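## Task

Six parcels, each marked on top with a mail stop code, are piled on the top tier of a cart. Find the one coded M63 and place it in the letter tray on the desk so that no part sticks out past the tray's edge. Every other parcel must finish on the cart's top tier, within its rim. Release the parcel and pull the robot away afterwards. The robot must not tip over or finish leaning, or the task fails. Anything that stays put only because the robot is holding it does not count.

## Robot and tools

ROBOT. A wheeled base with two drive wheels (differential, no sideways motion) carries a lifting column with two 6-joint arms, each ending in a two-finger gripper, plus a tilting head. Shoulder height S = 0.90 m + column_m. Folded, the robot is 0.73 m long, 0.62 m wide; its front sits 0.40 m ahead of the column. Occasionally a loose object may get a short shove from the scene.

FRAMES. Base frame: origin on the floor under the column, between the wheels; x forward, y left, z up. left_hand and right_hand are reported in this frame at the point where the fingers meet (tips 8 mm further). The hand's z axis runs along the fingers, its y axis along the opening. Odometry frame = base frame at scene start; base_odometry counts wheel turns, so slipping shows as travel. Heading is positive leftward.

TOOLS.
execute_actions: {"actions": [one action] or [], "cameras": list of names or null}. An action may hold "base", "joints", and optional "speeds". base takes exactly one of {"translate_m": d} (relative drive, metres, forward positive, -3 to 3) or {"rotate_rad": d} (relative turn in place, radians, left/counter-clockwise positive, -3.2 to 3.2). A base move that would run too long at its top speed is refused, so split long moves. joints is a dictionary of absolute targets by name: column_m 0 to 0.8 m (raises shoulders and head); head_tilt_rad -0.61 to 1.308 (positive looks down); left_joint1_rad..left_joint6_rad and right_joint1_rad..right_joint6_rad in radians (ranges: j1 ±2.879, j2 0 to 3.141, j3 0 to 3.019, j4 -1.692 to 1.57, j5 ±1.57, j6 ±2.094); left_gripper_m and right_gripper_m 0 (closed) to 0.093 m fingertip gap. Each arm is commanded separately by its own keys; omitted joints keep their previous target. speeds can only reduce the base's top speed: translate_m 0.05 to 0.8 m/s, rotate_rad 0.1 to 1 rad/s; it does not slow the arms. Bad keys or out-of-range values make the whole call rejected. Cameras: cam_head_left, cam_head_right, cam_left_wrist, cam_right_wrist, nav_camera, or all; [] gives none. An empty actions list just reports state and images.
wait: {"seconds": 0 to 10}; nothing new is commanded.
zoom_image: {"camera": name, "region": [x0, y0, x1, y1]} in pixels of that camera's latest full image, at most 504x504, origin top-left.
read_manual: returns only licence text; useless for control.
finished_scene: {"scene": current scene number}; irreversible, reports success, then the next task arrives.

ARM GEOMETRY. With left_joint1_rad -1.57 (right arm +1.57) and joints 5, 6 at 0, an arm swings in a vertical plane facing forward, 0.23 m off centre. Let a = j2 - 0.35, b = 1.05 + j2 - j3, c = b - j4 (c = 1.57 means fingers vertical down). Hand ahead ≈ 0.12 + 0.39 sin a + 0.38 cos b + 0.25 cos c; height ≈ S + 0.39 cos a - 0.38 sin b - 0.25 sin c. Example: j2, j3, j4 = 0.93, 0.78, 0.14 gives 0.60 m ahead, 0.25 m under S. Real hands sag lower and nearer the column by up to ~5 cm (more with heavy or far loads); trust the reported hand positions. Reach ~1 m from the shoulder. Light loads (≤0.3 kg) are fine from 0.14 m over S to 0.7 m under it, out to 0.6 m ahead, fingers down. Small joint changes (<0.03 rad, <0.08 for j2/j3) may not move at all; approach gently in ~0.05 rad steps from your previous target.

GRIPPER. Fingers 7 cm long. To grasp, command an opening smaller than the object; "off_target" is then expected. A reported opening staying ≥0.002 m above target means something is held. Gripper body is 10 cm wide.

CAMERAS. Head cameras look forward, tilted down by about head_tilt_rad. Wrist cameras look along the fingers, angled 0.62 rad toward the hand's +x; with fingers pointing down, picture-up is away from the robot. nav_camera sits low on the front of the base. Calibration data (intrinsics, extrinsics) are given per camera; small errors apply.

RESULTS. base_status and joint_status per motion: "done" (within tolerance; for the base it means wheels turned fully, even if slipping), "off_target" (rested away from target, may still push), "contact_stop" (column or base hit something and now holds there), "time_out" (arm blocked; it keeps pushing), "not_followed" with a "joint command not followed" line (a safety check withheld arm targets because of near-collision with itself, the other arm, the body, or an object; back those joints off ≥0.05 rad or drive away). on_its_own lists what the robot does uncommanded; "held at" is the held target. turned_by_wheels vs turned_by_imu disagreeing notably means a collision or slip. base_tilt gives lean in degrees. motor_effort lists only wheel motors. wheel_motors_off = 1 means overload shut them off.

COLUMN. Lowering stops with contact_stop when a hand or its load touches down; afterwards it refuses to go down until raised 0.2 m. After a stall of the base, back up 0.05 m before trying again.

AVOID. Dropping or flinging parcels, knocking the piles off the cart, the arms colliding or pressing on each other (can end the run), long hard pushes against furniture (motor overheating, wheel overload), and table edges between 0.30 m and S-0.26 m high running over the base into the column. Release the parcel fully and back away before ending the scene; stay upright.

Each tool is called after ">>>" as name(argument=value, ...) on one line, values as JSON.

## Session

>>> execute_actions(actions=[])

Scene clock: 0.00 s.
base_odometry: x=+0.000 y=+0.000 heading=+0.000 (m, m, rad; odometry frame)
turned_by_wheels: +0.000 (rad since the last result)
turned_by_imu: +0.000 (rad since the last result)
base_tilt: forward=+0.4 right=+0.2 (deg)
base_status: not commanded
joint_positions: column_m=+0.551 head_tilt_rad=+0.858 left_joint1_rad=-1.564 left_joint2_rad=+0.894 left_joint3_rad=+0.419 left_joint4_rad=-0.952 left_joint5_rad=+0.005 left_joint6_rad=+0.076 left_gripper_m=+0.094 right_joint1_rad=+1.585 right_joint2_rad=+0.919 right_joint3_rad=+0.383 right_joint4_rad=-0.973 right_joint5_rad=-0.023 right_joint6_rad=+0.008 right_gripper_m=+0.094
joint_status: not commanded
wheel_motors_off: 0
motor_effort: left_wheel=+2 right_wheel=+0 (%)
left_hand: x=+0.1496 y=+0.2251 z=+1.2481 quat_wxyz=(+0.436, -0.031, -0.899, +0.017) (m; base frame)
right_hand: x=+0.1229 y=-0.2188 z=+1.2590 quat_wxyz=(+0.473, -0.003, -0.881, -0.012) (m; base frame)
pictures: cam_head_left, cam_head_right, cam_left_wrist, cam_right_wrist, nav_camera
camera_calibration (this result's frames):
cam_head_left: T_world_to_cam=[[0.0104668, -0.998676, 0.0503702, -0.0275427], [-0.744067, -0.0414307, -0.666819, 1.05796], [0.668023, -0.0304993, -0.743515, 1.03084], [0, 0, 0, 1]] pos_world=[0.0988551, 0.0477656, 1.4733]
cam_head_right: T_world_to_cam=[[0.00204387, -0.999166, 0.0407698, -0.127174], [-0.734557, -0.0291643, -0.67792, 1.07358], [0.678544, -0.0285622, -0.734005, 1.01387], [0, 0, 0, 1]] pos_world=[0.100915, -0.0667998, 1.47717]
cam_left_wrist: T_world_to_cam=[[-0.0659254, -0.996114, 0.0584061, 0.164543], [-0.0503633, 0.0617806, 0.996818, -1.23578], [-0.996553, 0.0627741, -0.0542405, 0.324758], [0, 0, 0, 1]] pos_world=[0.272248, 0.219864, 1.23985]
cam_right_wrist: T_world_to_cam=[[-0.0154922, -0.999413, -0.0305552, -0.180143], [0.0472755, -0.0312569, 0.998393, -1.26544], [-0.998762, 0.0140228, 0.047732, 0.192809], [0, 0, 0, 1]] pos_world=[0.249603, -0.222295, 1.2487]
Images, in order (width x height): cam_head_left 896x504, cam_head_right 896x504, cam_left_wrist 616x616, cam_right_wrist 616x616, nav_camera 896x504.

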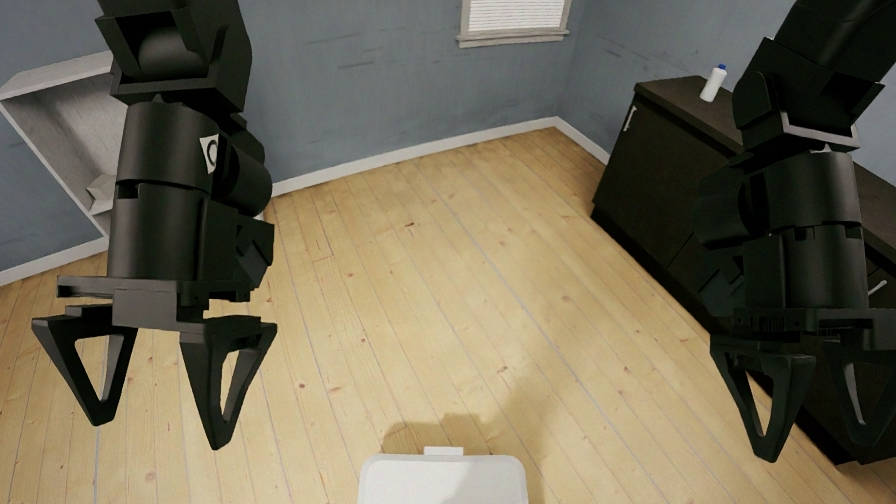

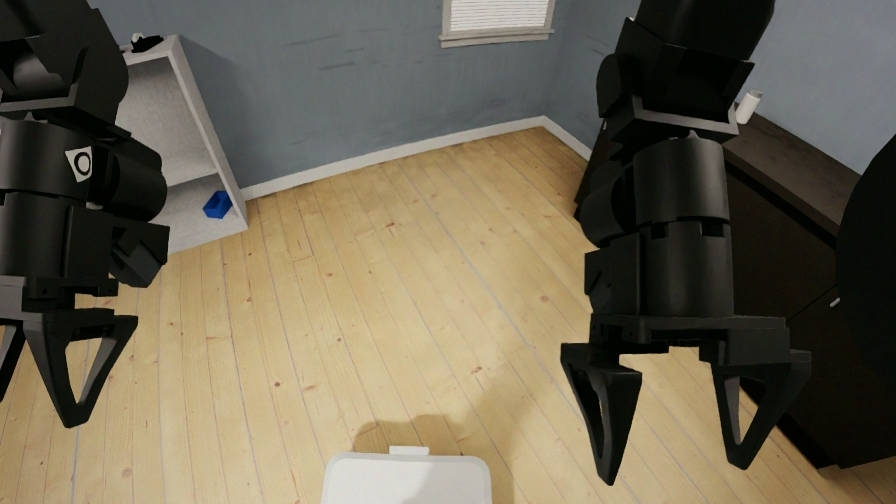

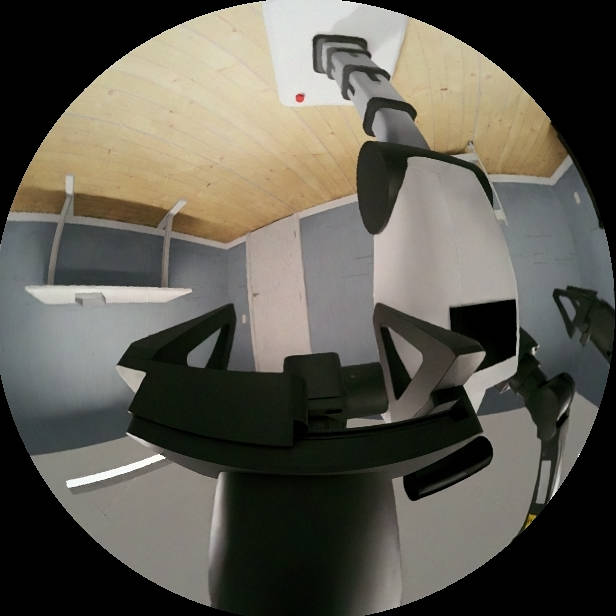

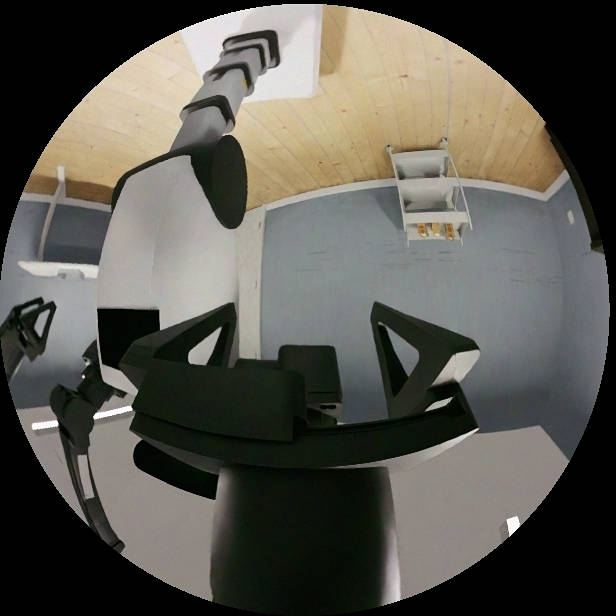

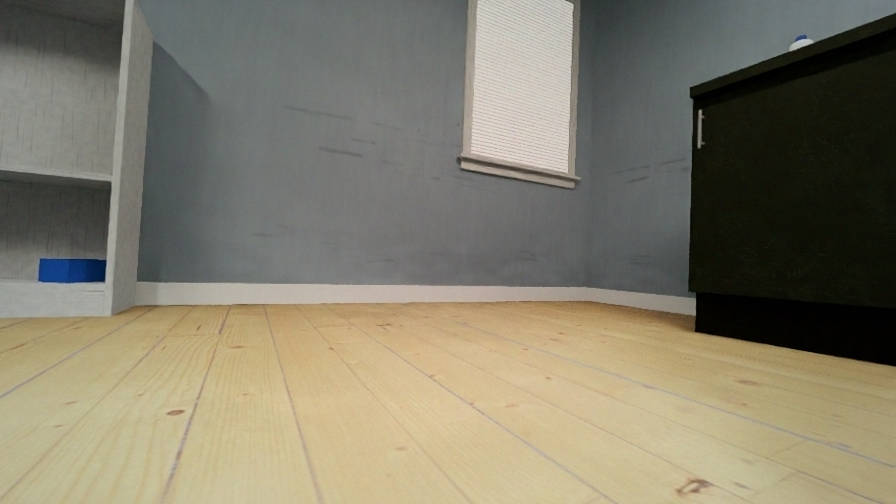

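Cart is behind-right.

>>> execute_actions(actions=[{"base":{"rotate_rad":-2.2},"joints":{"head_tilt_rad":0.7}}], cameras=["cam_head_left","cam_head_right"])

Scene clock: 4.60 s.
base_odometry: x=+0.000 y=+0.000 heading=-2.199 (m, m, rad; odometry frame)
turned_by_wheels: -2.199 (rad since the last result)
turned_by_imu: -2.175 (rad since the last result)
base_tilt: forward=+0.4 right=+0.2 (deg)
base_status: done
joint_positions: column_m=+0.551 head_tilt_rad=+0.717 left_joint1_rad=-1.564 left_joint2_rad=+0.894 left_joint3_rad=+0.419 left_joint4_rad=-0.952 left_joint5_rad=+0.005 left_joint6_rad=+0.076 left_gripper_m=+0.094 right_joint1_rad=+1.585 right_joint2_rad=+0.919 right_joint3_rad=+0.383 right_joint4_rad=-0.973 right_joint5_rad=-0.023 right_joint6_rad=+0.008 right_gripper_m=+0.094
joint_status: all done
wheel_motors_off: 0
motor_effort: left_wheel=+1(32) right_wheel=-1(42) (%)
left_hand: x=+0.1496 y=+0.2251 z=+1.2481 quat_wxyz=(+0.436, -0.031, -0.899, +0.017) (m; base frame)
right_hand: x=+0.1229 y=-0.2188 z=+1.2590 quat_wxyz=(+0.473, -0.003, -0.881, -0.012) (m; base frame)
pictures: cam_head_left, cam_head_right
camera_calibration (this result's frames):
cam_head_left: T_world_to_cam=[[0.00325099, -0.998676, 0.0513433, -0.0286777], [-0.642477, -0.0414307, -0.765184, 1.20407], [0.766298, -0.0304993, -0.641761, 0.869528], [0, 0, 0, 1]] pos_world=[0.107361, 0.0477656, 1.48083]
cam_head_right: T_world_to_cam=[[-0.00373224, -0.999166, 0.04065, -0.126701], [-0.631496, -0.0291643, -0.774831, 1.21738], [0.77537, -0.0285622, -0.630861, 0.85049], [0, 0, 0, 1]] pos_world=[0.108854, -0.0667998, 1.48496]
Images, in order (width x height): cam_head_left 896x504, cam_head_right 896x504.

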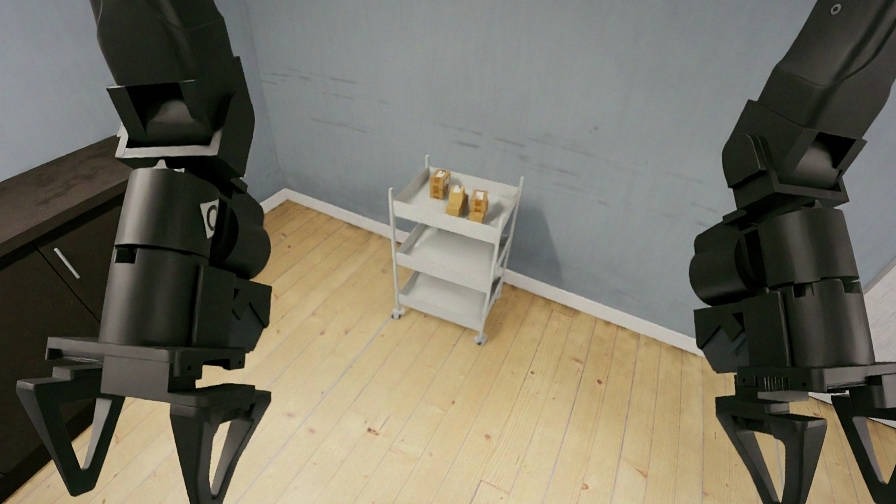

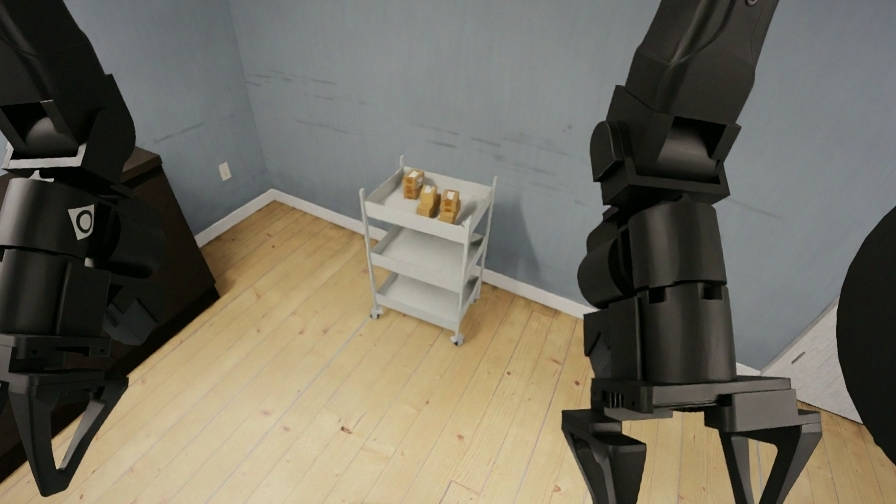

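>>> execute_actions(actions=[{"base":{"rotate_rad":-0.185},"joints":{"left_joint1_rad":-1.57,"left_joint2_rad":1.635,"left_joint3_rad":1.99,"left_joint4_rad":-0.85,"left_joint5_rad":0,"left_joint6_rad":0.22,"column_m":0.42}}], cameras=[])

>>> execute_actions(actions=[{"base":{"translate_m":0.54},"joints":{"head_tilt_rad":0.9}}], cameras=["cam_head_left","cam_left_wrist"])

>>> zoom_image(camera="cam_left_wrist", region=[190, 130, 430, 310])

Scene clock: 11.53 s.
base_odometry: x=+0.000 y=+0.000 heading=-2.384 (m, m, rad; odometry frame)
turned_by_wheels: -0.184 (rad since the last result)
turned_by_imu: -0.183 (rad since the last result)
base_tilt: forward=+0.4 right=+0.2 (deg)
base_status: done
joint_positions: column_m=+0.420 head_tilt_rad=+0.716 left_joint1_rad=-1.568 left_joint2_rad=+1.626 left_joint3_rad=+1.966 left_joint4_rad=-0.852 left_joint5_rad=+0.003 left_joint6_rad=+0.207 left_gripper_m=+0.094 right_joint1_rad=+1.585 right_joint2_rad=+0.919 right_joint3_rad=+0.383 right_joint4_rad=-0.973 right_joint5_rad=-0.023 right_joint6_rad=+0.008 right_gripper_m=+0.094
joint_status: all done
wheel_motors_off: 0
motor_effort: left_wheel=+4(24) right_wheel=-3(29) (%)
left_hand: x=+0.7856 y=+0.2256 z=+0.9387 quat_wxyz=(-0.006, -0.103, -0.995, +0.000) (m; base frame)
right_hand: x=+0.1229 y=-0.2188 z=+1.1280 quat_wxyz=(+0.473, -0.003, -0.881, -0.012) (m; base frame)
pictures: none
No camera images: the call's "cameras" was empty. Leave "cameras" out to get every camera's image.

Scene clock: 14.13 s.
base_odometry: x=-0.392 y=-0.371 heading=-2.384 (m, m, rad; odometry frame)
turned_by_wheels: +0.000 (rad since the last result)
turned_by_imu: -0.002 (rad since the last result)
base_tilt: forward=+0.4 right=+0.2 (deg)
base_status: done
joint_positions: column_m=+0.420 head_tilt_rad=+0.901 left_joint1_rad=-1.568 left_joint2_rad=+1.626 left_joint3_rad=+1.966 left_joint4_rad=-0.851 left_joint5_rad=+0.003 left_joint6_rad=+0.207 left_gripper_m=+0.094 right_joint1_rad=+1.585 right_joint2_rad=+0.919 right_joint3_rad=+0.385 right_joint4_rad=-0.973 right_joint5_rad=-0.023 right_joint6_rad=+0.008 right_gripper_m=+0.094
joint_status: all done
wheel_motors_off: 0
motor_effort: left_wheel=-1(44) right_wheel=+0(57) (%)
left_hand: x=+0.7859 y=+0.2256 z=+0.9387 quat_wxyz=(-0.006, -0.103, -0.995, +0.000) (m; base frame)
right_hand: x=+0.1236 y=-0.2188 z=+1.1277 quat_wxyz=(+0.472, -0.003, -0.881, -0.012) (m; base frame)
pictures: cam_head_left, cam_left_wrist
camera_calibration (this result's frames):
cam_head_left: T_world_to_cam=[[0.0126218, -0.998676, 0.0498738, -0.0203548], [-0.772036, -0.0414307, -0.634226, 0.926186], [0.635453, -0.0304993, -0.771537, 0.974478], [0, 0, 0, 1]] pos_world=[0.0960717, 0.0477656, 1.34027]
cam_left_wrist: T_world_to_cam=[[-0.22046, -0.97516, -0.0214581, 0.416781], [-0.805927, 0.16972, 0.567165, 0.0773951], [-0.549435, 0.142331, -0.823325, 1.29459], [0, 0, 0, 1]] pos_world=[0.865548, 0.209033, 1.03091]
Images, in order (width x height): cam_head_left 896x504, cam_left_wrist 616x616.

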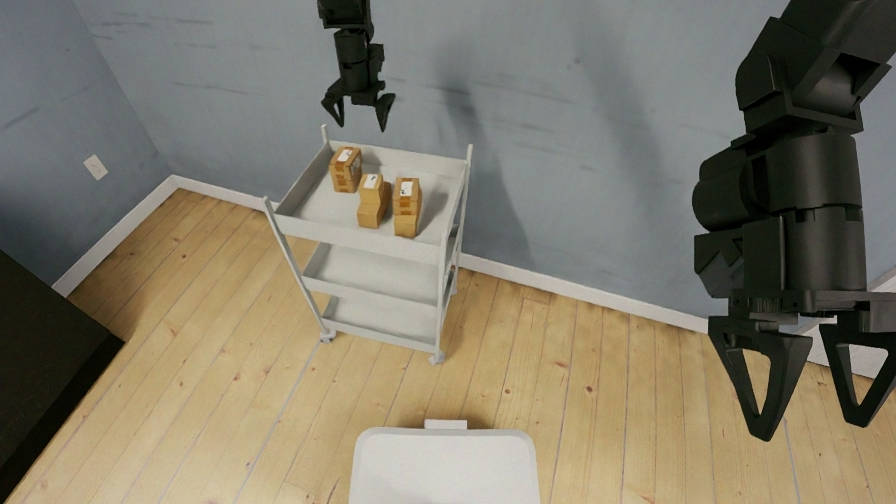

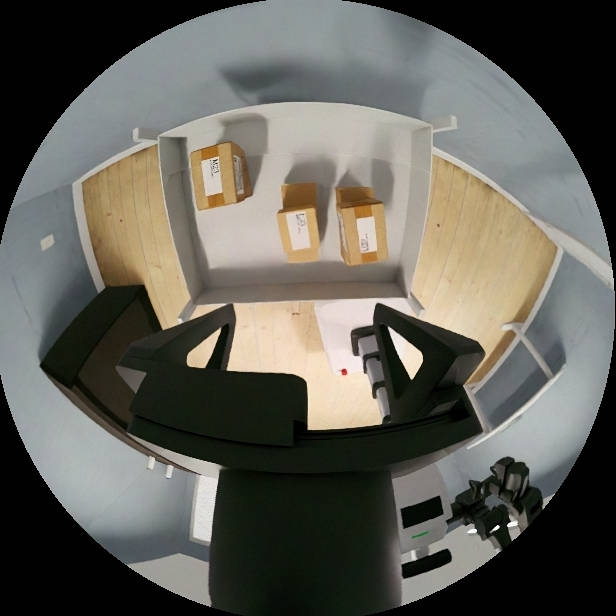

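Region (190, 130, 430, 310) of cam_left_wrist's 616x616 image, scaled by 2.100, with more detail than that image has; it fills the top 378 rows of this view, and the rest is white.

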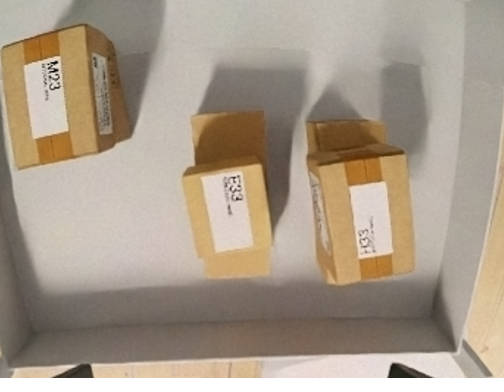

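>>> execute_actions(actions=[{"base":{"translate_m":0.027},"joints":{"column_m":0.29,"left_joint6_rad":0.1,"left_gripper_m":0.078}}], cameras=["cam_left_wrist"])

>>> execute_actions(actions=[{"joints":{"column_m":0.26}}], cameras=["cam_left_wrist"])

Scene clock: 19.73 s.
base_odometry: x=-0.412 y=-0.390 heading=-2.384 (m, m, rad; odometry frame)
turned_by_wheels: +0.000 (rad since the last result)
turned_by_imu: +0.000 (rad since the last result)
base_tilt: forward=+0.3 right=+0.2 (deg)
base_status: done
joint_positions: column_m=+0.290 head_tilt_rad=+0.901 left_joint1_rad=-1.568 left_joint2_rad=+1.626 left_joint3_rad=+1.966 left_joint4_rad=-0.850 left_joint5_rad=+0.003 left_joint6_rad=+0.111 left_gripper_m=+0.078 right_joint1_rad=+1.585 right_joint2_rad=+0.919 right_joint3_rad=+0.384 right_joint4_rad=-0.973 right_joint5_rad=-0.023 right_joint6_rad=+0.008 right_gripper_m=+0.094
joint_status: all done
wheel_motors_off: 0
motor_effort: left_wheel=+0(27) right_wheel=+0(35) (%)
left_hand: x=+0.7864 y=+0.2256 z=+0.8089 quat_wxyz=(-0.007, -0.055, -0.998, +0.000) (m; base frame)
right_hand: x=+0.1233 y=-0.2188 z=+0.9979 quat_wxyz=(+0.473, -0.003, -0.881, -0.012) (m; base frame)
pictures: cam_left_wrist
camera_calibration (this result's frames):
cam_left_wrist: T_world_to_cam=[[-0.126201, -0.991794, -0.0204471, 0.342929], [-0.819309, 0.0925878, 0.565828, 0.180466], [-0.559291, 0.0881606, -0.82427, 1.20878], [0, 0, 0, 1]] pos_world=[0.867197, 0.216839, 0.901262]
Images, in order (width x height): cam_left_wrist 616x616.

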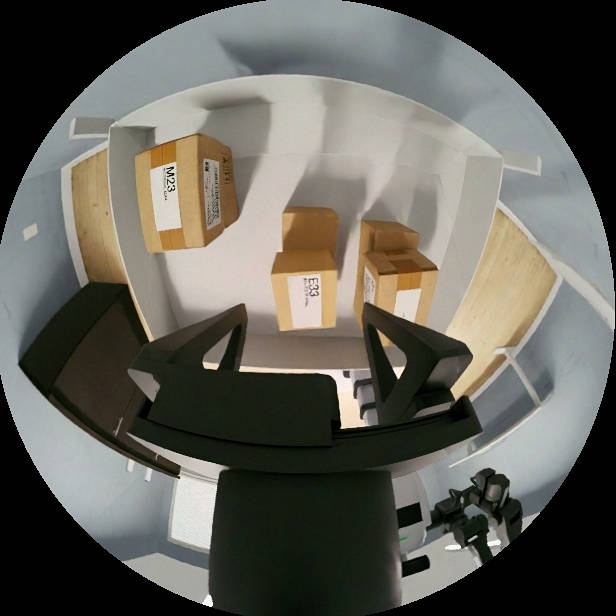

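Scene clock: 20.70 s.
base_odometry: x=-0.412 y=-0.390 heading=-2.384 (m, m, rad; odometry frame)
turned_by_wheels: +0.000 (rad since the last result)
turned_by_imu: +0.000 (rad since the last result)
base_tilt: forward=+0.4 right=+0.1 (deg)
base_status: not commanded
joint_positions: column_m=+0.260 head_tilt_rad=+0.901 left_joint1_rad=-1.568 left_joint2_rad=+1.626 left_joint3_rad=+1.966 left_joint4_rad=-0.850 left_joint5_rad=+0.003 left_joint6_rad=+0.111 left_gripper_m=+0.078 right_joint1_rad=+1.585 right_joint2_rad=+0.919 right_joint3_rad=+0.384 right_joint4_rad=-0.973 right_joint5_rad=-0.023 right_joint6_rad=+0.008 right_gripper_m=+0.094
joint_status: all done
wheel_motors_off: 0
motor_effort: left_wheel=+0(0) right_wheel=+0(1) (%)
left_hand: x=+0.7864 y=+0.2256 z=+0.7789 quat_wxyz=(-0.007, -0.055, -0.998, +0.000) (m; base frame)
right_hand: x=+0.1233 y=-0.2188 z=+0.9678 quat_wxyz=(+0.473, -0.003, -0.881, -0.012) (m; base frame)
pictures: cam_left_wrist
camera_calibration (this result's frames):
cam_left_wrist: T_world_to_cam=[[-0.126201, -0.991794, -0.0204471, 0.342315], [-0.819309, 0.0925878, 0.565828, 0.19745], [-0.559291, 0.0881606, -0.82427, 1.18404], [0, 0, 0, 1]] pos_world=[0.867197, 0.216839, 0.871247]
Images, in order (width x height): cam_left_wrist 616x616.

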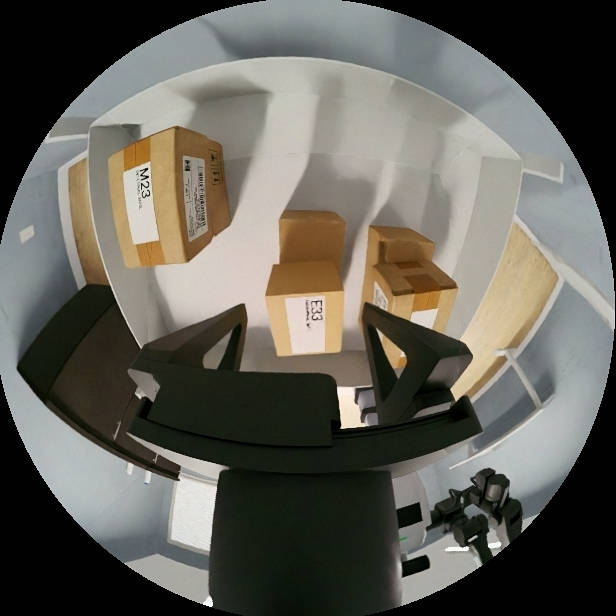

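>>> execute_actions(actions=[{"base":{"translate_m":-0.01},"joints":{"column_m":0.232}}], cameras=[])

>>> execute_actions(actions=[{"joints":{"left_gripper_m":0.02}}], cameras=[])

>>> execute_actions(actions=[{"joints":{"column_m":0.31}}], cameras=["cam_left_wrist","cam_head_left"])

Scene clock: 24.80 s.
base_odometry: x=-0.405 y=-0.383 heading=-2.384 (m, m, rad; odometry frame)
turned_by_wheels: +0.000 (rad since the last result)
turned_by_imu: +0.000 (rad since the last result)
base_tilt: forward=+0.4 right=+0.2 (deg)
base_status: done
joint_positions: column_m=+0.232 head_tilt_rad=+0.902 left_joint1_rad=-1.568 left_joint2_rad=+1.626 left_joint3_rad=+1.966 left_joint4_rad=-0.851 left_joint5_rad=+0.003 left_joint6_rad=+0.111 left_gripper_m=+0.078 right_joint1_rad=+1.585 right_joint2_rad=+0.918 right_joint3_rad=+0.382 right_joint4_rad=-0.973 right_joint5_rad=-0.023 right_joint6_rad=+0.008 right_gripper_m=+0.094
joint_status: all done
wheel_motors_off: 0
motor_effort: left_wheel=+0(29) right_wheel=+0(34) (%)
left_hand: x=+0.7862 y=+0.2256 z=+0.7507 quat_wxyz=(-0.007, -0.055, -0.998, +0.000) (m; base frame)
right_hand: x=+0.1227 y=-0.2188 z=+0.9402 quat_wxyz=(+0.473, -0.003, -0.881, -0.012) (m; base frame)
pictures: none
No camera images: the call's "cameras" was empty. Leave "cameras" out to get every camera's image.

Scene clock: 25.43 s.
base_odometry: x=-0.405 y=-0.383 heading=-2.384 (m, m, rad; odometry frame)
turned_by_wheels: +0.000 (rad since the last result)
turned_by_imu: +0.000 (rad since the last result)
base_tilt: forward=+0.4 right=+0.2 (deg)
base_status: not commanded
joint_positions: column_m=+0.232 head_tilt_rad=+0.902 left_joint1_rad=-1.568 left_joint2_rad=+1.626 left_joint3_rad=+1.966 left_joint4_rad=-0.851 left_joint5_rad=+0.003 left_joint6_rad=+0.111 left_gripper_m=+0.049 right_joint1_rad=+1.585 right_joint2_rad=+0.918 right_joint3_rad=+0.382 right_joint4_rad=-0.973 right_joint5_rad=-0.023 right_joint6_rad=+0.008 right_gripper_m=+0.094
joint_status: left_gripper_m off_target (ended at +0.049, target +0.020)
wheel_motors_off: 0
motor_effort: left_wheel=+0(0) right_wheel=+0(1) (%)
left_hand: x=+0.7862 y=+0.2256 z=+0.7507 quat_wxyz=(-0.007, -0.055, -0.998, +0.000) (m; base frame)
right_hand: x=+0.1227 y=-0.2188 z=+0.9402 quat_wxyz=(+0.473, -0.003, -0.881, -0.012) (m; base frame)
pictures: none
No camera images: the call's "cameras" was empty. Leave "cameras" out to get every camera's image.

Scene clock: 27.03 s.
base_odometry: x=-0.405 y=-0.383 heading=-2.384 (m, m, rad; odometry frame)
turned_by_wheels: +0.000 (rad since the last result)
turned_by_imu: +0.000 (rad since the last result)
base_tilt: forward=+0.4 right=+0.1 (deg)
base_status: not commanded
joint_positions: column_m=+0.310 head_tilt_rad=+0.902 left_joint1_rad=-1.568 left_joint2_rad=+1.626 left_joint3_rad=+1.966 left_joint4_rad=-0.851 left_joint5_rad=+0.003 left_joint6_rad=+0.111 left_gripper_m=+0.049 right_joint1_rad=+1.585 right_joint2_rad=+0.918 right_joint3_rad=+0.382 right_joint4_rad=-0.973 right_joint5_rad=-0.023 right_joint6_rad=+0.008 right_gripper_m=+0.094
joint_status: all done
wheel_motors_off: 0
motor_effort: left_wheel=+0(0) right_wheel=+0(0) (%)
left_hand: x=+0.7860 y=+0.2256 z=+0.8283 quat_wxyz=(-0.007, -0.055, -0.998, +0.000) (m; base frame)
right_hand: x=+0.1227 y=-0.2188 z=+1.0181 quat_wxyz=(+0.473, -0.003, -0.881, -0.012) (m; base frame)
pictures: cam_head_left, cam_left_wrist
camera_calibration (this result's frames):
cam_head_left: T_world_to_cam=[[0.0126383, -0.998676, 0.0498696, -0.0148589], [-0.772246, -0.0414307, -0.633971, 0.856034], [0.635197, -0.0304993, -0.771747, 0.889814], [0, 0, 0, 1]] pos_world=[0.0960499, 0.0477656, 1.23015]
cam_left_wrist: T_world_to_cam=[[-0.126222, -0.991794, -0.0203014, 0.343173], [-0.818661, 0.0925867, 0.566765, 0.167889], [-0.560235, 0.0881582, -0.823629, 1.22477], [0, 0, 0, 1]] pos_world=[0.866916, 0.21684, 0.920567]
Images, in order (width x height): cam_head_left 896x504, cam_left_wrist 616x616.

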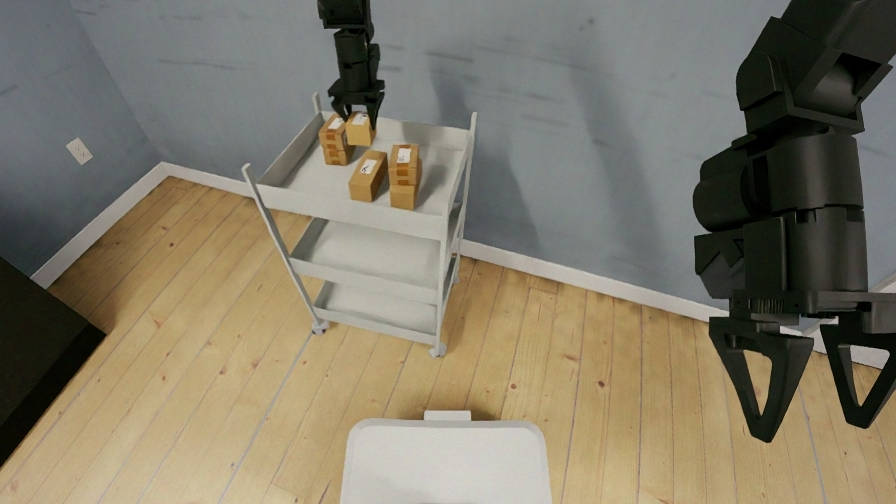

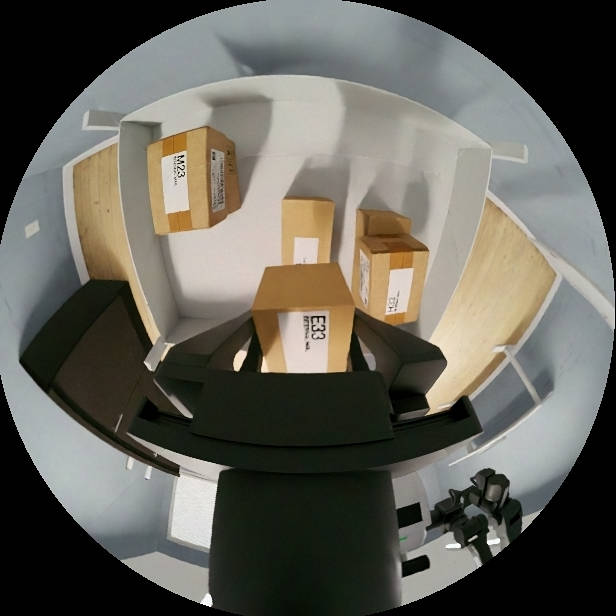

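>>> execute_actions(actions=[{"base":{"translate_m":-0.05}}], cameras=["cam_left_wrist"])

>>> zoom_image(camera="cam_left_wrist", region=[230, 130, 430, 290])

Scene clock: 30.60 s.
base_odometry: x=-0.368 y=-0.348 heading=-2.384 (m, m, rad; odometry frame)
turned_by_wheels: +0.000 (rad since the last result)
turned_by_imu: +0.000 (rad since the last result)
base_tilt: forward=+0.3 right=+0.2 (deg)
base_status: done
joint_positions: column_m=+0.310 head_tilt_rad=+0.902 left_joint1_rad=-1.568 left_joint2_rad=+1.626 left_joint3_rad=+1.966 left_joint4_rad=-0.851 left_joint5_rad=+0.003 left_joint6_rad=+0.111 left_gripper_m=+0.049 right_joint1_rad=+1.585 right_joint2_rad=+0.918 right_joint3_rad=+0.380 right_joint4_rad=-0.973 right_joint5_rad=-0.023 right_joint6_rad=+0.008 right_gripper_m=+0.094
joint_status: not commanded
wheel_motors_off: 0
motor_effort: left_wheel=+0(28) right_wheel=+1(32) (%)
left_hand: x=+0.7860 y=+0.2256 z=+0.8283 quat_wxyz=(-0.007, -0.055, -0.998, +0.000) (m; base frame)
right_hand: x=+0.1217 y=-0.2188 z=+1.0185 quat_wxyz=(+0.474, -0.003, -0.881, -0.012) (m; base frame)
pictures: cam_left_wrist
camera_calibration (this result's frames):
cam_left_wrist: T_world_to_cam=[[-0.126222, -0.991794, -0.0203014, 0.343173], [-0.818661, 0.0925867, 0.566765, 0.167889], [-0.560235, 0.0881582, -0.823629, 1.22477], [0, 0, 0, 1]] pos_world=[0.866916, 0.21684, 0.920567]
Images, in order (width x height): cam_left_wrist 616x616.

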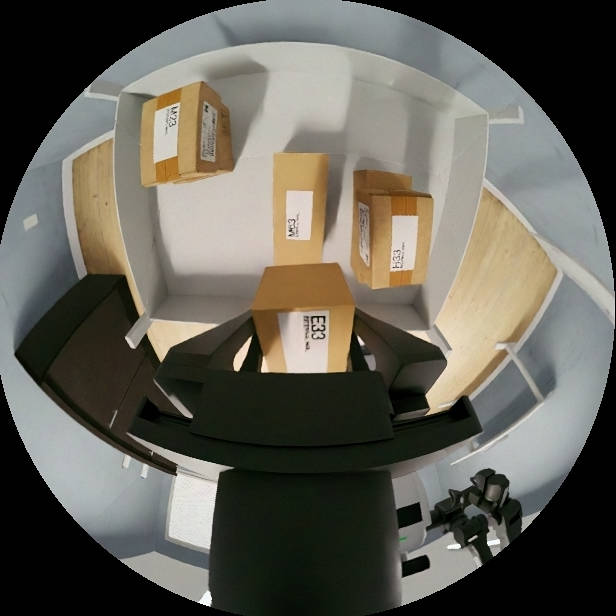

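Region (230, 130, 430, 290) of cam_left_wrist's 616x616 image, scaled by 2.520, with more detail than that image has; it fills the top 403 rows of this view, and the rest is white.

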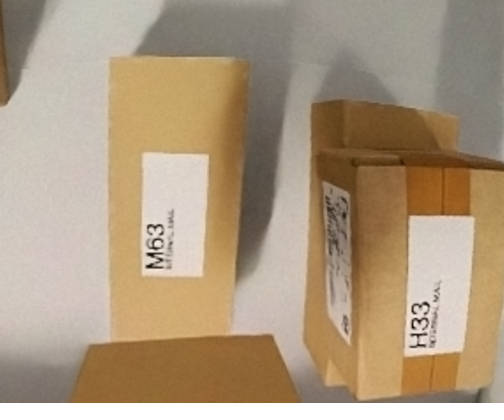

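>>> execute_actions(actions=[{"base":{"rotate_rad":0.14},"joints":{"left_joint6_rad":1.0}}], cameras=[])

>>> execute_actions(actions=[{"base":{"translate_m":0.05},"joints":{"column_m":0.25}}], cameras=["cam_left_wrist","cam_head_left"])

Scene clock: 35.20 s.
base_odometry: x=-0.369 y=-0.349 heading=-2.246 (m, m, rad; odometry frame)
turned_by_wheels: +0.139 (rad since the last result)
turned_by_imu: +0.136 (rad since the last result)
base_tilt: forward=+0.4 right=+0.2 (deg)
base_status: done
joint_positions: column_m=+0.310 head_tilt_rad=+0.902 left_joint1_rad=-1.563 left_joint2_rad=+1.626 left_joint3_rad=+1.966 left_joint4_rad=-0.851 left_joint5_rad=+0.002 left_joint6_rad=+0.987 left_gripper_m=+0.049 right_joint1_rad=+1.585 right_joint2_rad=+0.918 right_joint3_rad=+0.380 right_joint4_rad=-0.973 right_joint5_rad=-0.023 right_joint6_rad=+0.008 right_gripper_m=+0.094
joint_status: all done
wheel_motors_off: 0
motor_effort: left_wheel=-1(42) right_wheel=+0(43) (%)
left_hand: x=+0.7860 y=+0.2292 z=+0.8283 quat_wxyz=(-0.005, -0.472, -0.882, -0.005) (m; base frame)
right_hand: x=+0.1217 y=-0.2188 z=+1.0185 quat_wxyz=(+0.474, -0.003, -0.881, -0.012) (m; base frame)
pictures: none
No camera images: the call's "cameras" was empty. Leave "cameras" out to get every camera's image.

Scene clock: 36.57 s.
base_odometry: x=-0.400 y=-0.388 heading=-2.245 (m, m, rad; odometry frame)
turned_by_wheels: +0.001 (rad since the last result)
turned_by_imu: +0.001 (rad since the last result)
base_tilt: forward=+0.4 right=+0.2 (deg)
base_status: done
joint_positions: column_m=+0.250 head_tilt_rad=+0.902 left_joint1_rad=-1.565 left_joint2_rad=+1.626 left_joint3_rad=+1.966 left_joint4_rad=-0.851 left_joint5_rad=+0.002 left_joint6_rad=+0.987 left_gripper_m=+0.049 right_joint1_rad=+1.585 right_joint2_rad=+0.918 right_joint3_rad=+0.382 right_joint4_rad=-0.973 right_joint5_rad=-0.023 right_joint6_rad=+0.008 right_gripper_m=+0.094
joint_status: all done
wheel_motors_off: 0
motor_effort: left_wheel=+1(47) right_wheel=-2(44) (%)
left_hand: x=+0.7860 y=+0.2279 z=+0.7684 quat_wxyz=(-0.005, -0.473, -0.881, -0.004) (m; base frame)
right_hand: x=+0.1223 y=-0.2188 z=+0.9583 quat_wxyz=(+0.473, -0.003, -0.881, -0.012) (m; base frame)
pictures: cam_head_left, cam_left_wrist
camera_calibration (this result's frames):
cam_head_left: T_world_to_cam=[[0.0126523, -0.998676, 0.0498661, -0.0118685], [-0.772424, -0.0414307, -0.633755, 0.817807], [0.634981, -0.0304993, -0.771925, 0.843824], [0, 0, 0, 1]] pos_world=[0.0960315, 0.0477656, 1.17025]
cam_left_wrist: T_world_to_cam=[[-0.84162, -0.539117, -0.0320722, 0.812419], [-0.457251, 0.679699, 0.573525, -0.221478], [-0.287397, 0.497355, -0.81856, 0.863618], [0, 0, 0, 1]] pos_world=[0.830679, 0.159002, 0.860002]
Images, in order (width x height): cam_head_left 896x504, cam_left_wrist 616x616.

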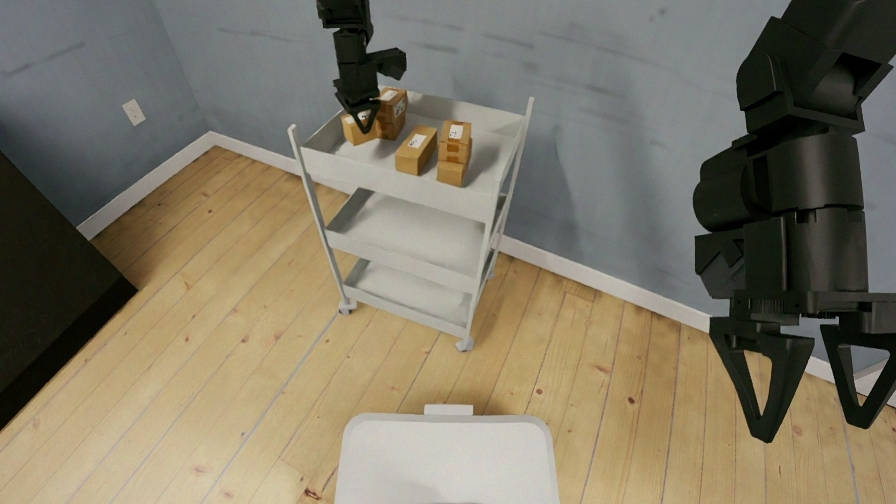

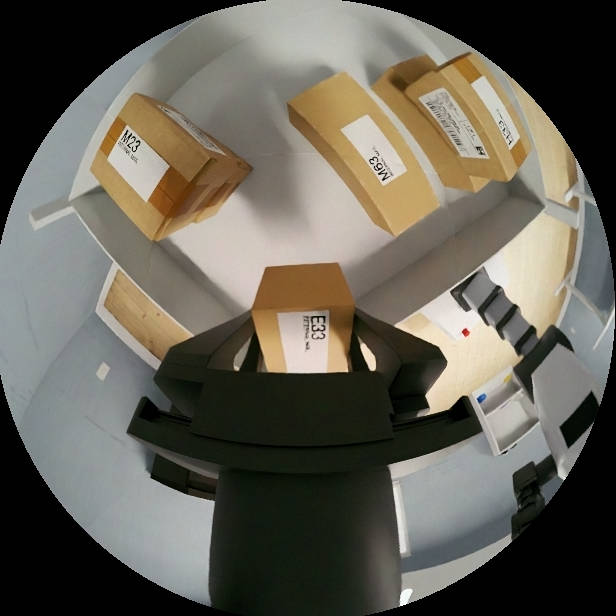

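>>> execute_actions(actions=[{"base":{"rotate_rad":-0.04}}], cameras=[])

>>> execute_actions(actions=[{"joints":{"column_m":0.195}}], cameras=["cam_left_wrist","cam_head_left"])

Scene clock: 41.47 s.
base_odometry: x=-0.400 y=-0.388 heading=-2.283 (m, m, rad; odometry frame)
turned_by_wheels: -0.038 (rad since the last result)
turned_by_imu: -0.039 (rad since the last result)
base_tilt: forward=+0.4 right=+0.2 (deg)
base_status: done
joint_positions: column_m=+0.250 head_tilt_rad=+0.902 left_joint1_rad=-1.577 left_joint2_rad=+1.626 left_joint3_rad=+1.966 left_joint4_rad=-0.851 left_joint5_rad=+0.002 left_joint6_rad=+0.987 left_gripper_m=+0.049 right_joint1_rad=+1.585 right_joint2_rad=+0.918 right_joint3_rad=+0.382 right_joint4_rad=-0.973 right_joint5_rad=-0.023 right_joint6_rad=+0.008 right_gripper_m=+0.094
joint_status: not commanded
wheel_motors_off: 0
motor_effort: left_wheel=+0(38) right_wheel=-1(36) (%)
left_hand: x=+0.7860 y=+0.2201 z=+0.7684 quat_wxyz=(-0.007, -0.475, -0.880, +0.000) (m; base frame)
right_hand: x=+0.1223 y=-0.2188 z=+0.9583 quat_wxyz=(+0.473, -0.003, -0.881, -0.012) (m; base frame)
pictures: none
No camera images: the call's "cameras" was empty. Leave "cameras" out to get every camera's image.

Scene clock: 42.77 s.
base_odometry: x=-0.400 y=-0.388 heading=-2.283 (m, m, rad; odometry frame)
turned_by_wheels: +0.000 (rad since the last result)
turned_by_imu: +0.000 (rad since the last result)
base_tilt: forward=+0.3 right=+0.2 (deg)
base_status: not commanded
joint_positions: column_m=+0.195 head_tilt_rad=+0.902 left_joint1_rad=-1.577 left_joint2_rad=+1.627 left_joint3_rad=+1.966 left_joint4_rad=-0.851 left_joint5_rad=+0.002 left_joint6_rad=+0.987 left_gripper_m=+0.049 right_joint1_rad=+1.585 right_joint2_rad=+0.918 right_joint3_rad=+0.382 right_joint4_rad=-0.973 right_joint5_rad=-0.023 right_joint6_rad=+0.008 right_gripper_m=+0.094
joint_status: all done
wheel_motors_off: 0
motor_effort: left_wheel=+2(2) right_wheel=-1(2) (%)
left_hand: x=+0.7859 y=+0.2201 z=+0.7132 quat_wxyz=(-0.007, -0.475, -0.880, +0.000) (m; base frame)
right_hand: x=+0.1223 y=-0.2188 z=+0.9033 quat_wxyz=(+0.473, -0.003, -0.881, -0.012) (m; base frame)
pictures: cam_head_left, cam_left_wrist
camera_calibration (this result's frames):
cam_head_left: T_world_to_cam=[[0.0126523, -0.998676, 0.0498661, -0.00912569], [-0.772424, -0.0414307, -0.633755, 0.782949], [0.634981, -0.0304993, -0.771925, 0.801366], [0, 0, 0, 1]] pos_world=[0.0960315, 0.0477656, 1.11525]
cam_left_wrist: T_world_to_cam=[[-0.844703, -0.534582, -0.0264298, 0.803691], [-0.45312, 0.687956, 0.566921, -0.184884], [-0.284883, 0.490856, -0.823348, 0.825123], [0, 0, 0, 1]] pos_world=[0.830169, 0.151814, 0.80542]
Images, in order (width x height): cam_head_left 896x504, cam_left_wrist 616x616.

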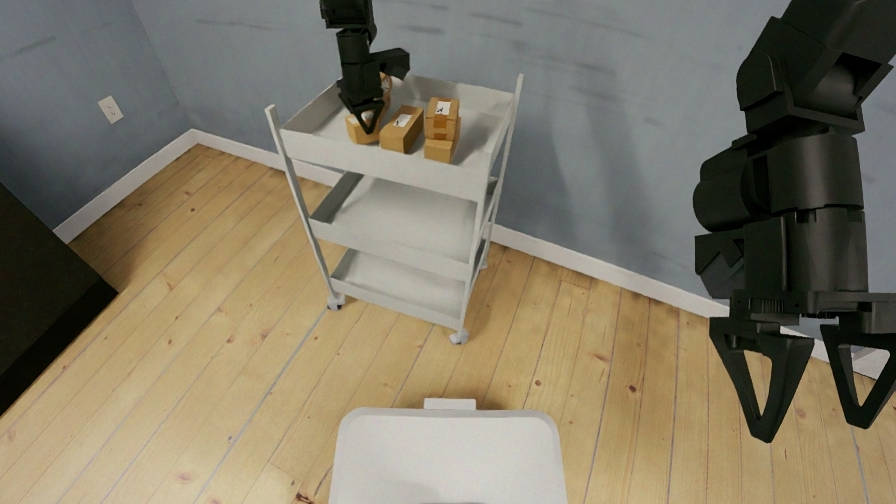

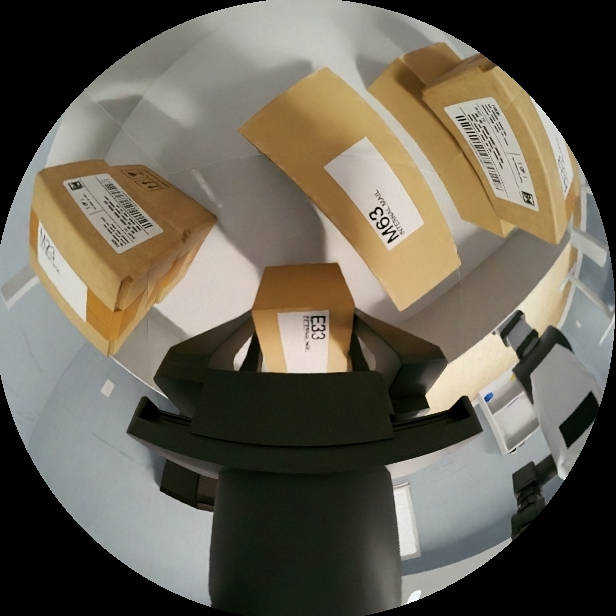

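Too close to M63; go back left a bit.

>>> execute_actions(actions=[{"base":{"rotate_rad":0.025},"speeds":{"rotate_rad":0.1},"joints":{"column_m":0.188}}], cameras=["cam_left_wrist"])

>>> execute_actions(actions=[{"joints":{"left_gripper_m":0.075}}], cameras=[])

>>> execute_actions(actions=[{"joints":{"column_m":0.28}}], cameras=[])

>>> execute_actions(actions=[{"base":{"rotate_rad":-0.125},"speeds":{"rotate_rad":0.3},"joints":{"left_joint6_rad":0.15}}], cameras=["cam_left_wrist","cam_head_left"])

Scene clock: 45.80 s.
base_odometry: x=-0.400 y=-0.388 heading=-2.259 (m, m, rad; odometry frame)
turned_by_wheels: +0.023 (rad since the last result)
turned_by_imu: +0.023 (rad since the last result)
base_tilt: forward=+0.4 right=+0.2 (deg)
base_status: done
joint_positions: column_m=+0.188 head_tilt_rad=+0.902 left_joint1_rad=-1.569 left_joint2_rad=+1.628 left_joint3_rad=+1.966 left_joint4_rad=-0.851 left_joint5_rad=+0.002 left_joint6_rad=+0.987 left_gripper_m=+0.049 right_joint1_rad=+1.585 right_joint2_rad=+0.918 right_joint3_rad=+0.382 right_joint4_rad=-0.973 right_joint5_rad=-0.023 right_joint6_rad=+0.008 right_gripper_m=+0.094
joint_status: all done
wheel_motors_off: 0
motor_effort: left_wheel=+0(33) right_wheel=+1(47) (%)
left_hand: x=+0.7856 y=+0.2253 z=+0.7056 quat_wxyz=(-0.005, -0.473, -0.881, -0.003) (m; base frame)
right_hand: x=+0.1223 y=-0.2188 z=+0.8963 quat_wxyz=(+0.473, -0.003, -0.881, -0.012) (m; base frame)
pictures: cam_left_wrist
camera_calibration (this result's frames):
cam_left_wrist: T_world_to_cam=[[-0.84268, -0.537615, -0.0293287, 0.807187], [-0.455298, 0.682461, 0.571796, -0.184823], [-0.28739, 0.495194, -0.819872, 0.8148], [0, 0, 0, 1]] pos_world=[0.830216, 0.156606, 0.797386]
Images, in order (width x height): cam_left_wrist 616x616.

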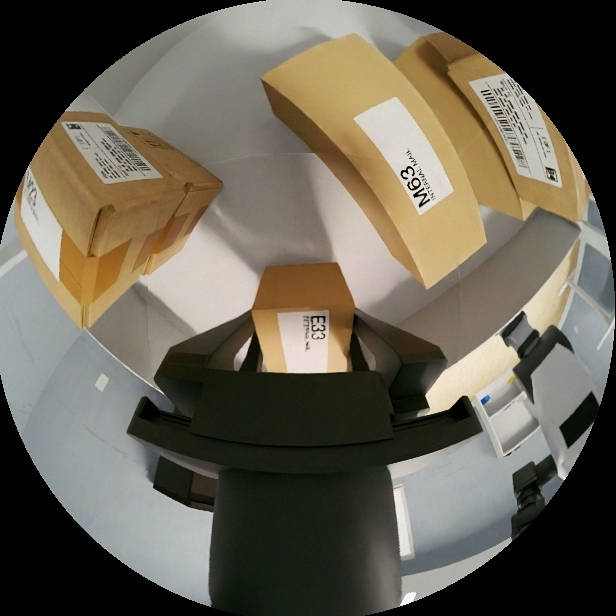

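Scene clock: 46.40 s.
base_odometry: x=-0.400 y=-0.388 heading=-2.259 (m, m, rad; odometry frame)
turned_by_wheels: +0.000 (rad since the last result)
turned_by_imu: +0.000 (rad since the last result)
base_tilt: forward=+0.4 right=+0.2 (deg)
base_status: not commanded
joint_positions: column_m=+0.188 head_tilt_rad=+0.902 left_joint1_rad=-1.569 left_joint2_rad=+1.628 left_joint3_rad=+1.966 left_joint4_rad=-0.851 left_joint5_rad=+0.002 left_joint6_rad=+0.987 left_gripper_m=+0.075 right_joint1_rad=+1.585 right_joint2_rad=+0.918 right_joint3_rad=+0.382 right_joint4_rad=-0.973 right_joint5_rad=-0.023 right_joint6_rad=+0.008 right_gripper_m=+0.094
joint_status: all done
wheel_motors_off: 0
motor_effort: left_wheel=-1(1) right_wheel=+0(1) (%)
left_hand: x=+0.7856 y=+0.2253 z=+0.7056 quat_wxyz=(-0.005, -0.474, -0.881, -0.003) (m; base frame)
right_hand: x=+0.1223 y=-0.2188 z=+0.8963 quat_wxyz=(+0.473, -0.003, -0.881, -0.012) (m; base frame)
pictures: none
No camera images: the call's "cameras" was empty. Leave "cameras" out to get every camera's image.

Scene clock: 48.20 s.
base_odometry: x=-0.400 y=-0.388 heading=-2.259 (m, m, rad; odometry frame)
turned_by_wheels: +0.000 (rad since the last result)
turned_by_imu: +0.000 (rad since the last result)
base_tilt: forward=+0.4 right=+0.2 (deg)
base_status: not commanded
joint_positions: column_m=+0.280 head_tilt_rad=+0.902 left_joint1_rad=-1.569 left_joint2_rad=+1.628 left_joint3_rad=+1.966 left_joint4_rad=-0.851 left_joint5_rad=+0.002 left_joint6_rad=+0.987 left_gripper_m=+0.075 right_joint1_rad=+1.585 right_joint2_rad=+0.918 right_joint3_rad=+0.382 right_joint4_rad=-0.973 right_joint5_rad=-0.023 right_joint6_rad=+0.008 right_gripper_m=+0.094
joint_status: all done
wheel_motors_off: 0
motor_effort: left_wheel=-2(2) right_wheel=+2(2) (%)
left_hand: x=+0.7856 y=+0.2253 z=+0.7976 quat_wxyz=(-0.005, -0.474, -0.881, -0.003) (m; base frame)
right_hand: x=+0.1223 y=-0.2188 z=+0.9883 quat_wxyz=(+0.473, -0.003, -0.881, -0.012) (m; base frame)
pictures: none
No camera images: the call's "cameras" was empty. Leave "cameras" out to get every camera's image.

Scene clock: 49.53 s.
base_odometry: x=-0.400 y=-0.388 heading=-2.383 (m, m, rad; odometry frame)
turned_by_wheels: -0.123 (rad since the last result)
turned_by_imu: -0.121 (rad since the last result)
base_tilt: forward=+0.3 right=+0.2 (deg)
base_status: done
joint_positions: column_m=+0.280 head_tilt_rad=+0.902 left_joint1_rad=-1.576 left_joint2_rad=+1.628 left_joint3_rad=+1.966 left_joint4_rad=-0.851 left_joint5_rad=+0.002 left_joint6_rad=+0.163 left_gripper_m=+0.075 right_joint1_rad=+1.585 right_joint2_rad=+0.918 right_joint3_rad=+0.382 right_joint4_rad=-0.973 right_joint5_rad=-0.023 right_joint6_rad=+0.008 right_gripper_m=+0.094
joint_status: all done
wheel_motors_off: 0
motor_effort: left_wheel=+0(38) right_wheel=-2(46) (%)
left_hand: x=+0.7856 y=+0.2209 z=+0.7976 quat_wxyz=(-0.006, -0.083, -0.997, +0.003) (m; base frame)
right_hand: x=+0.1223 y=-0.2188 z=+0.9883 quat_wxyz=(+0.473, -0.003, -0.881, -0.012) (m; base frame)
pictures: cam_head_left, cam_left_wrist
camera_calibration (this result's frames):
cam_head_left: T_world_to_cam=[[0.0126523, -0.998676, 0.0498661, -0.0133601], [-0.772424, -0.0414307, -0.633755, 0.836764], [0.634981, -0.0304993, -0.771925, 0.866914], [0, 0, 0, 1]] pos_world=[0.0960315, 0.0477656, 1.20016]
cam_left_wrist: T_world_to_cam=[[-0.181426, -0.983279, -0.0157275, 0.375598], [-0.811598, 0.14068, 0.567025, 0.169002], [-0.555331, 0.115638, -0.82355, 1.18965], [0, 0, 0, 1]] pos_world=[0.865953, 0.207974, 0.889812]
Images, in order (width x height): cam_head_left 896x504, cam_left_wrist 616x616.

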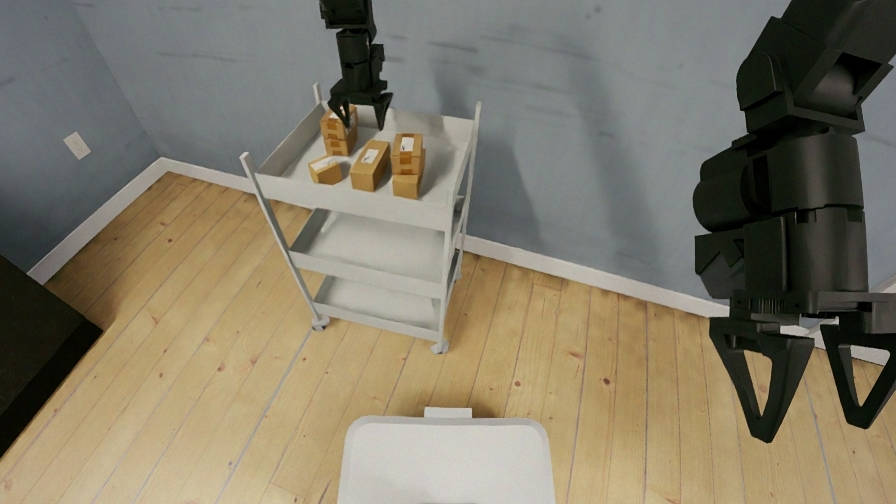

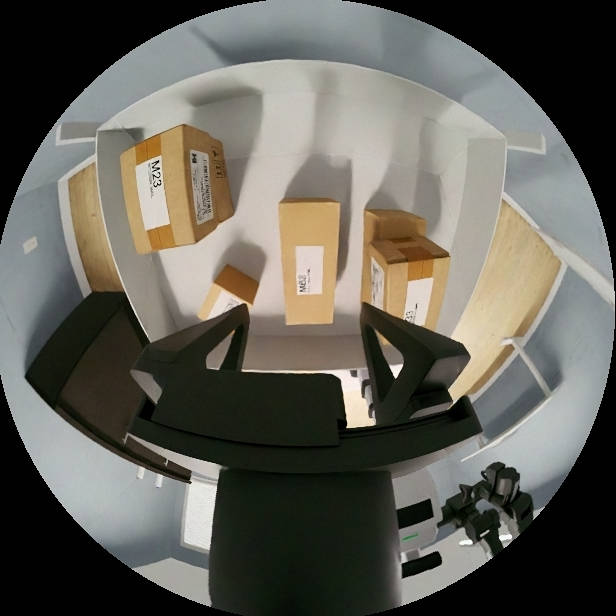

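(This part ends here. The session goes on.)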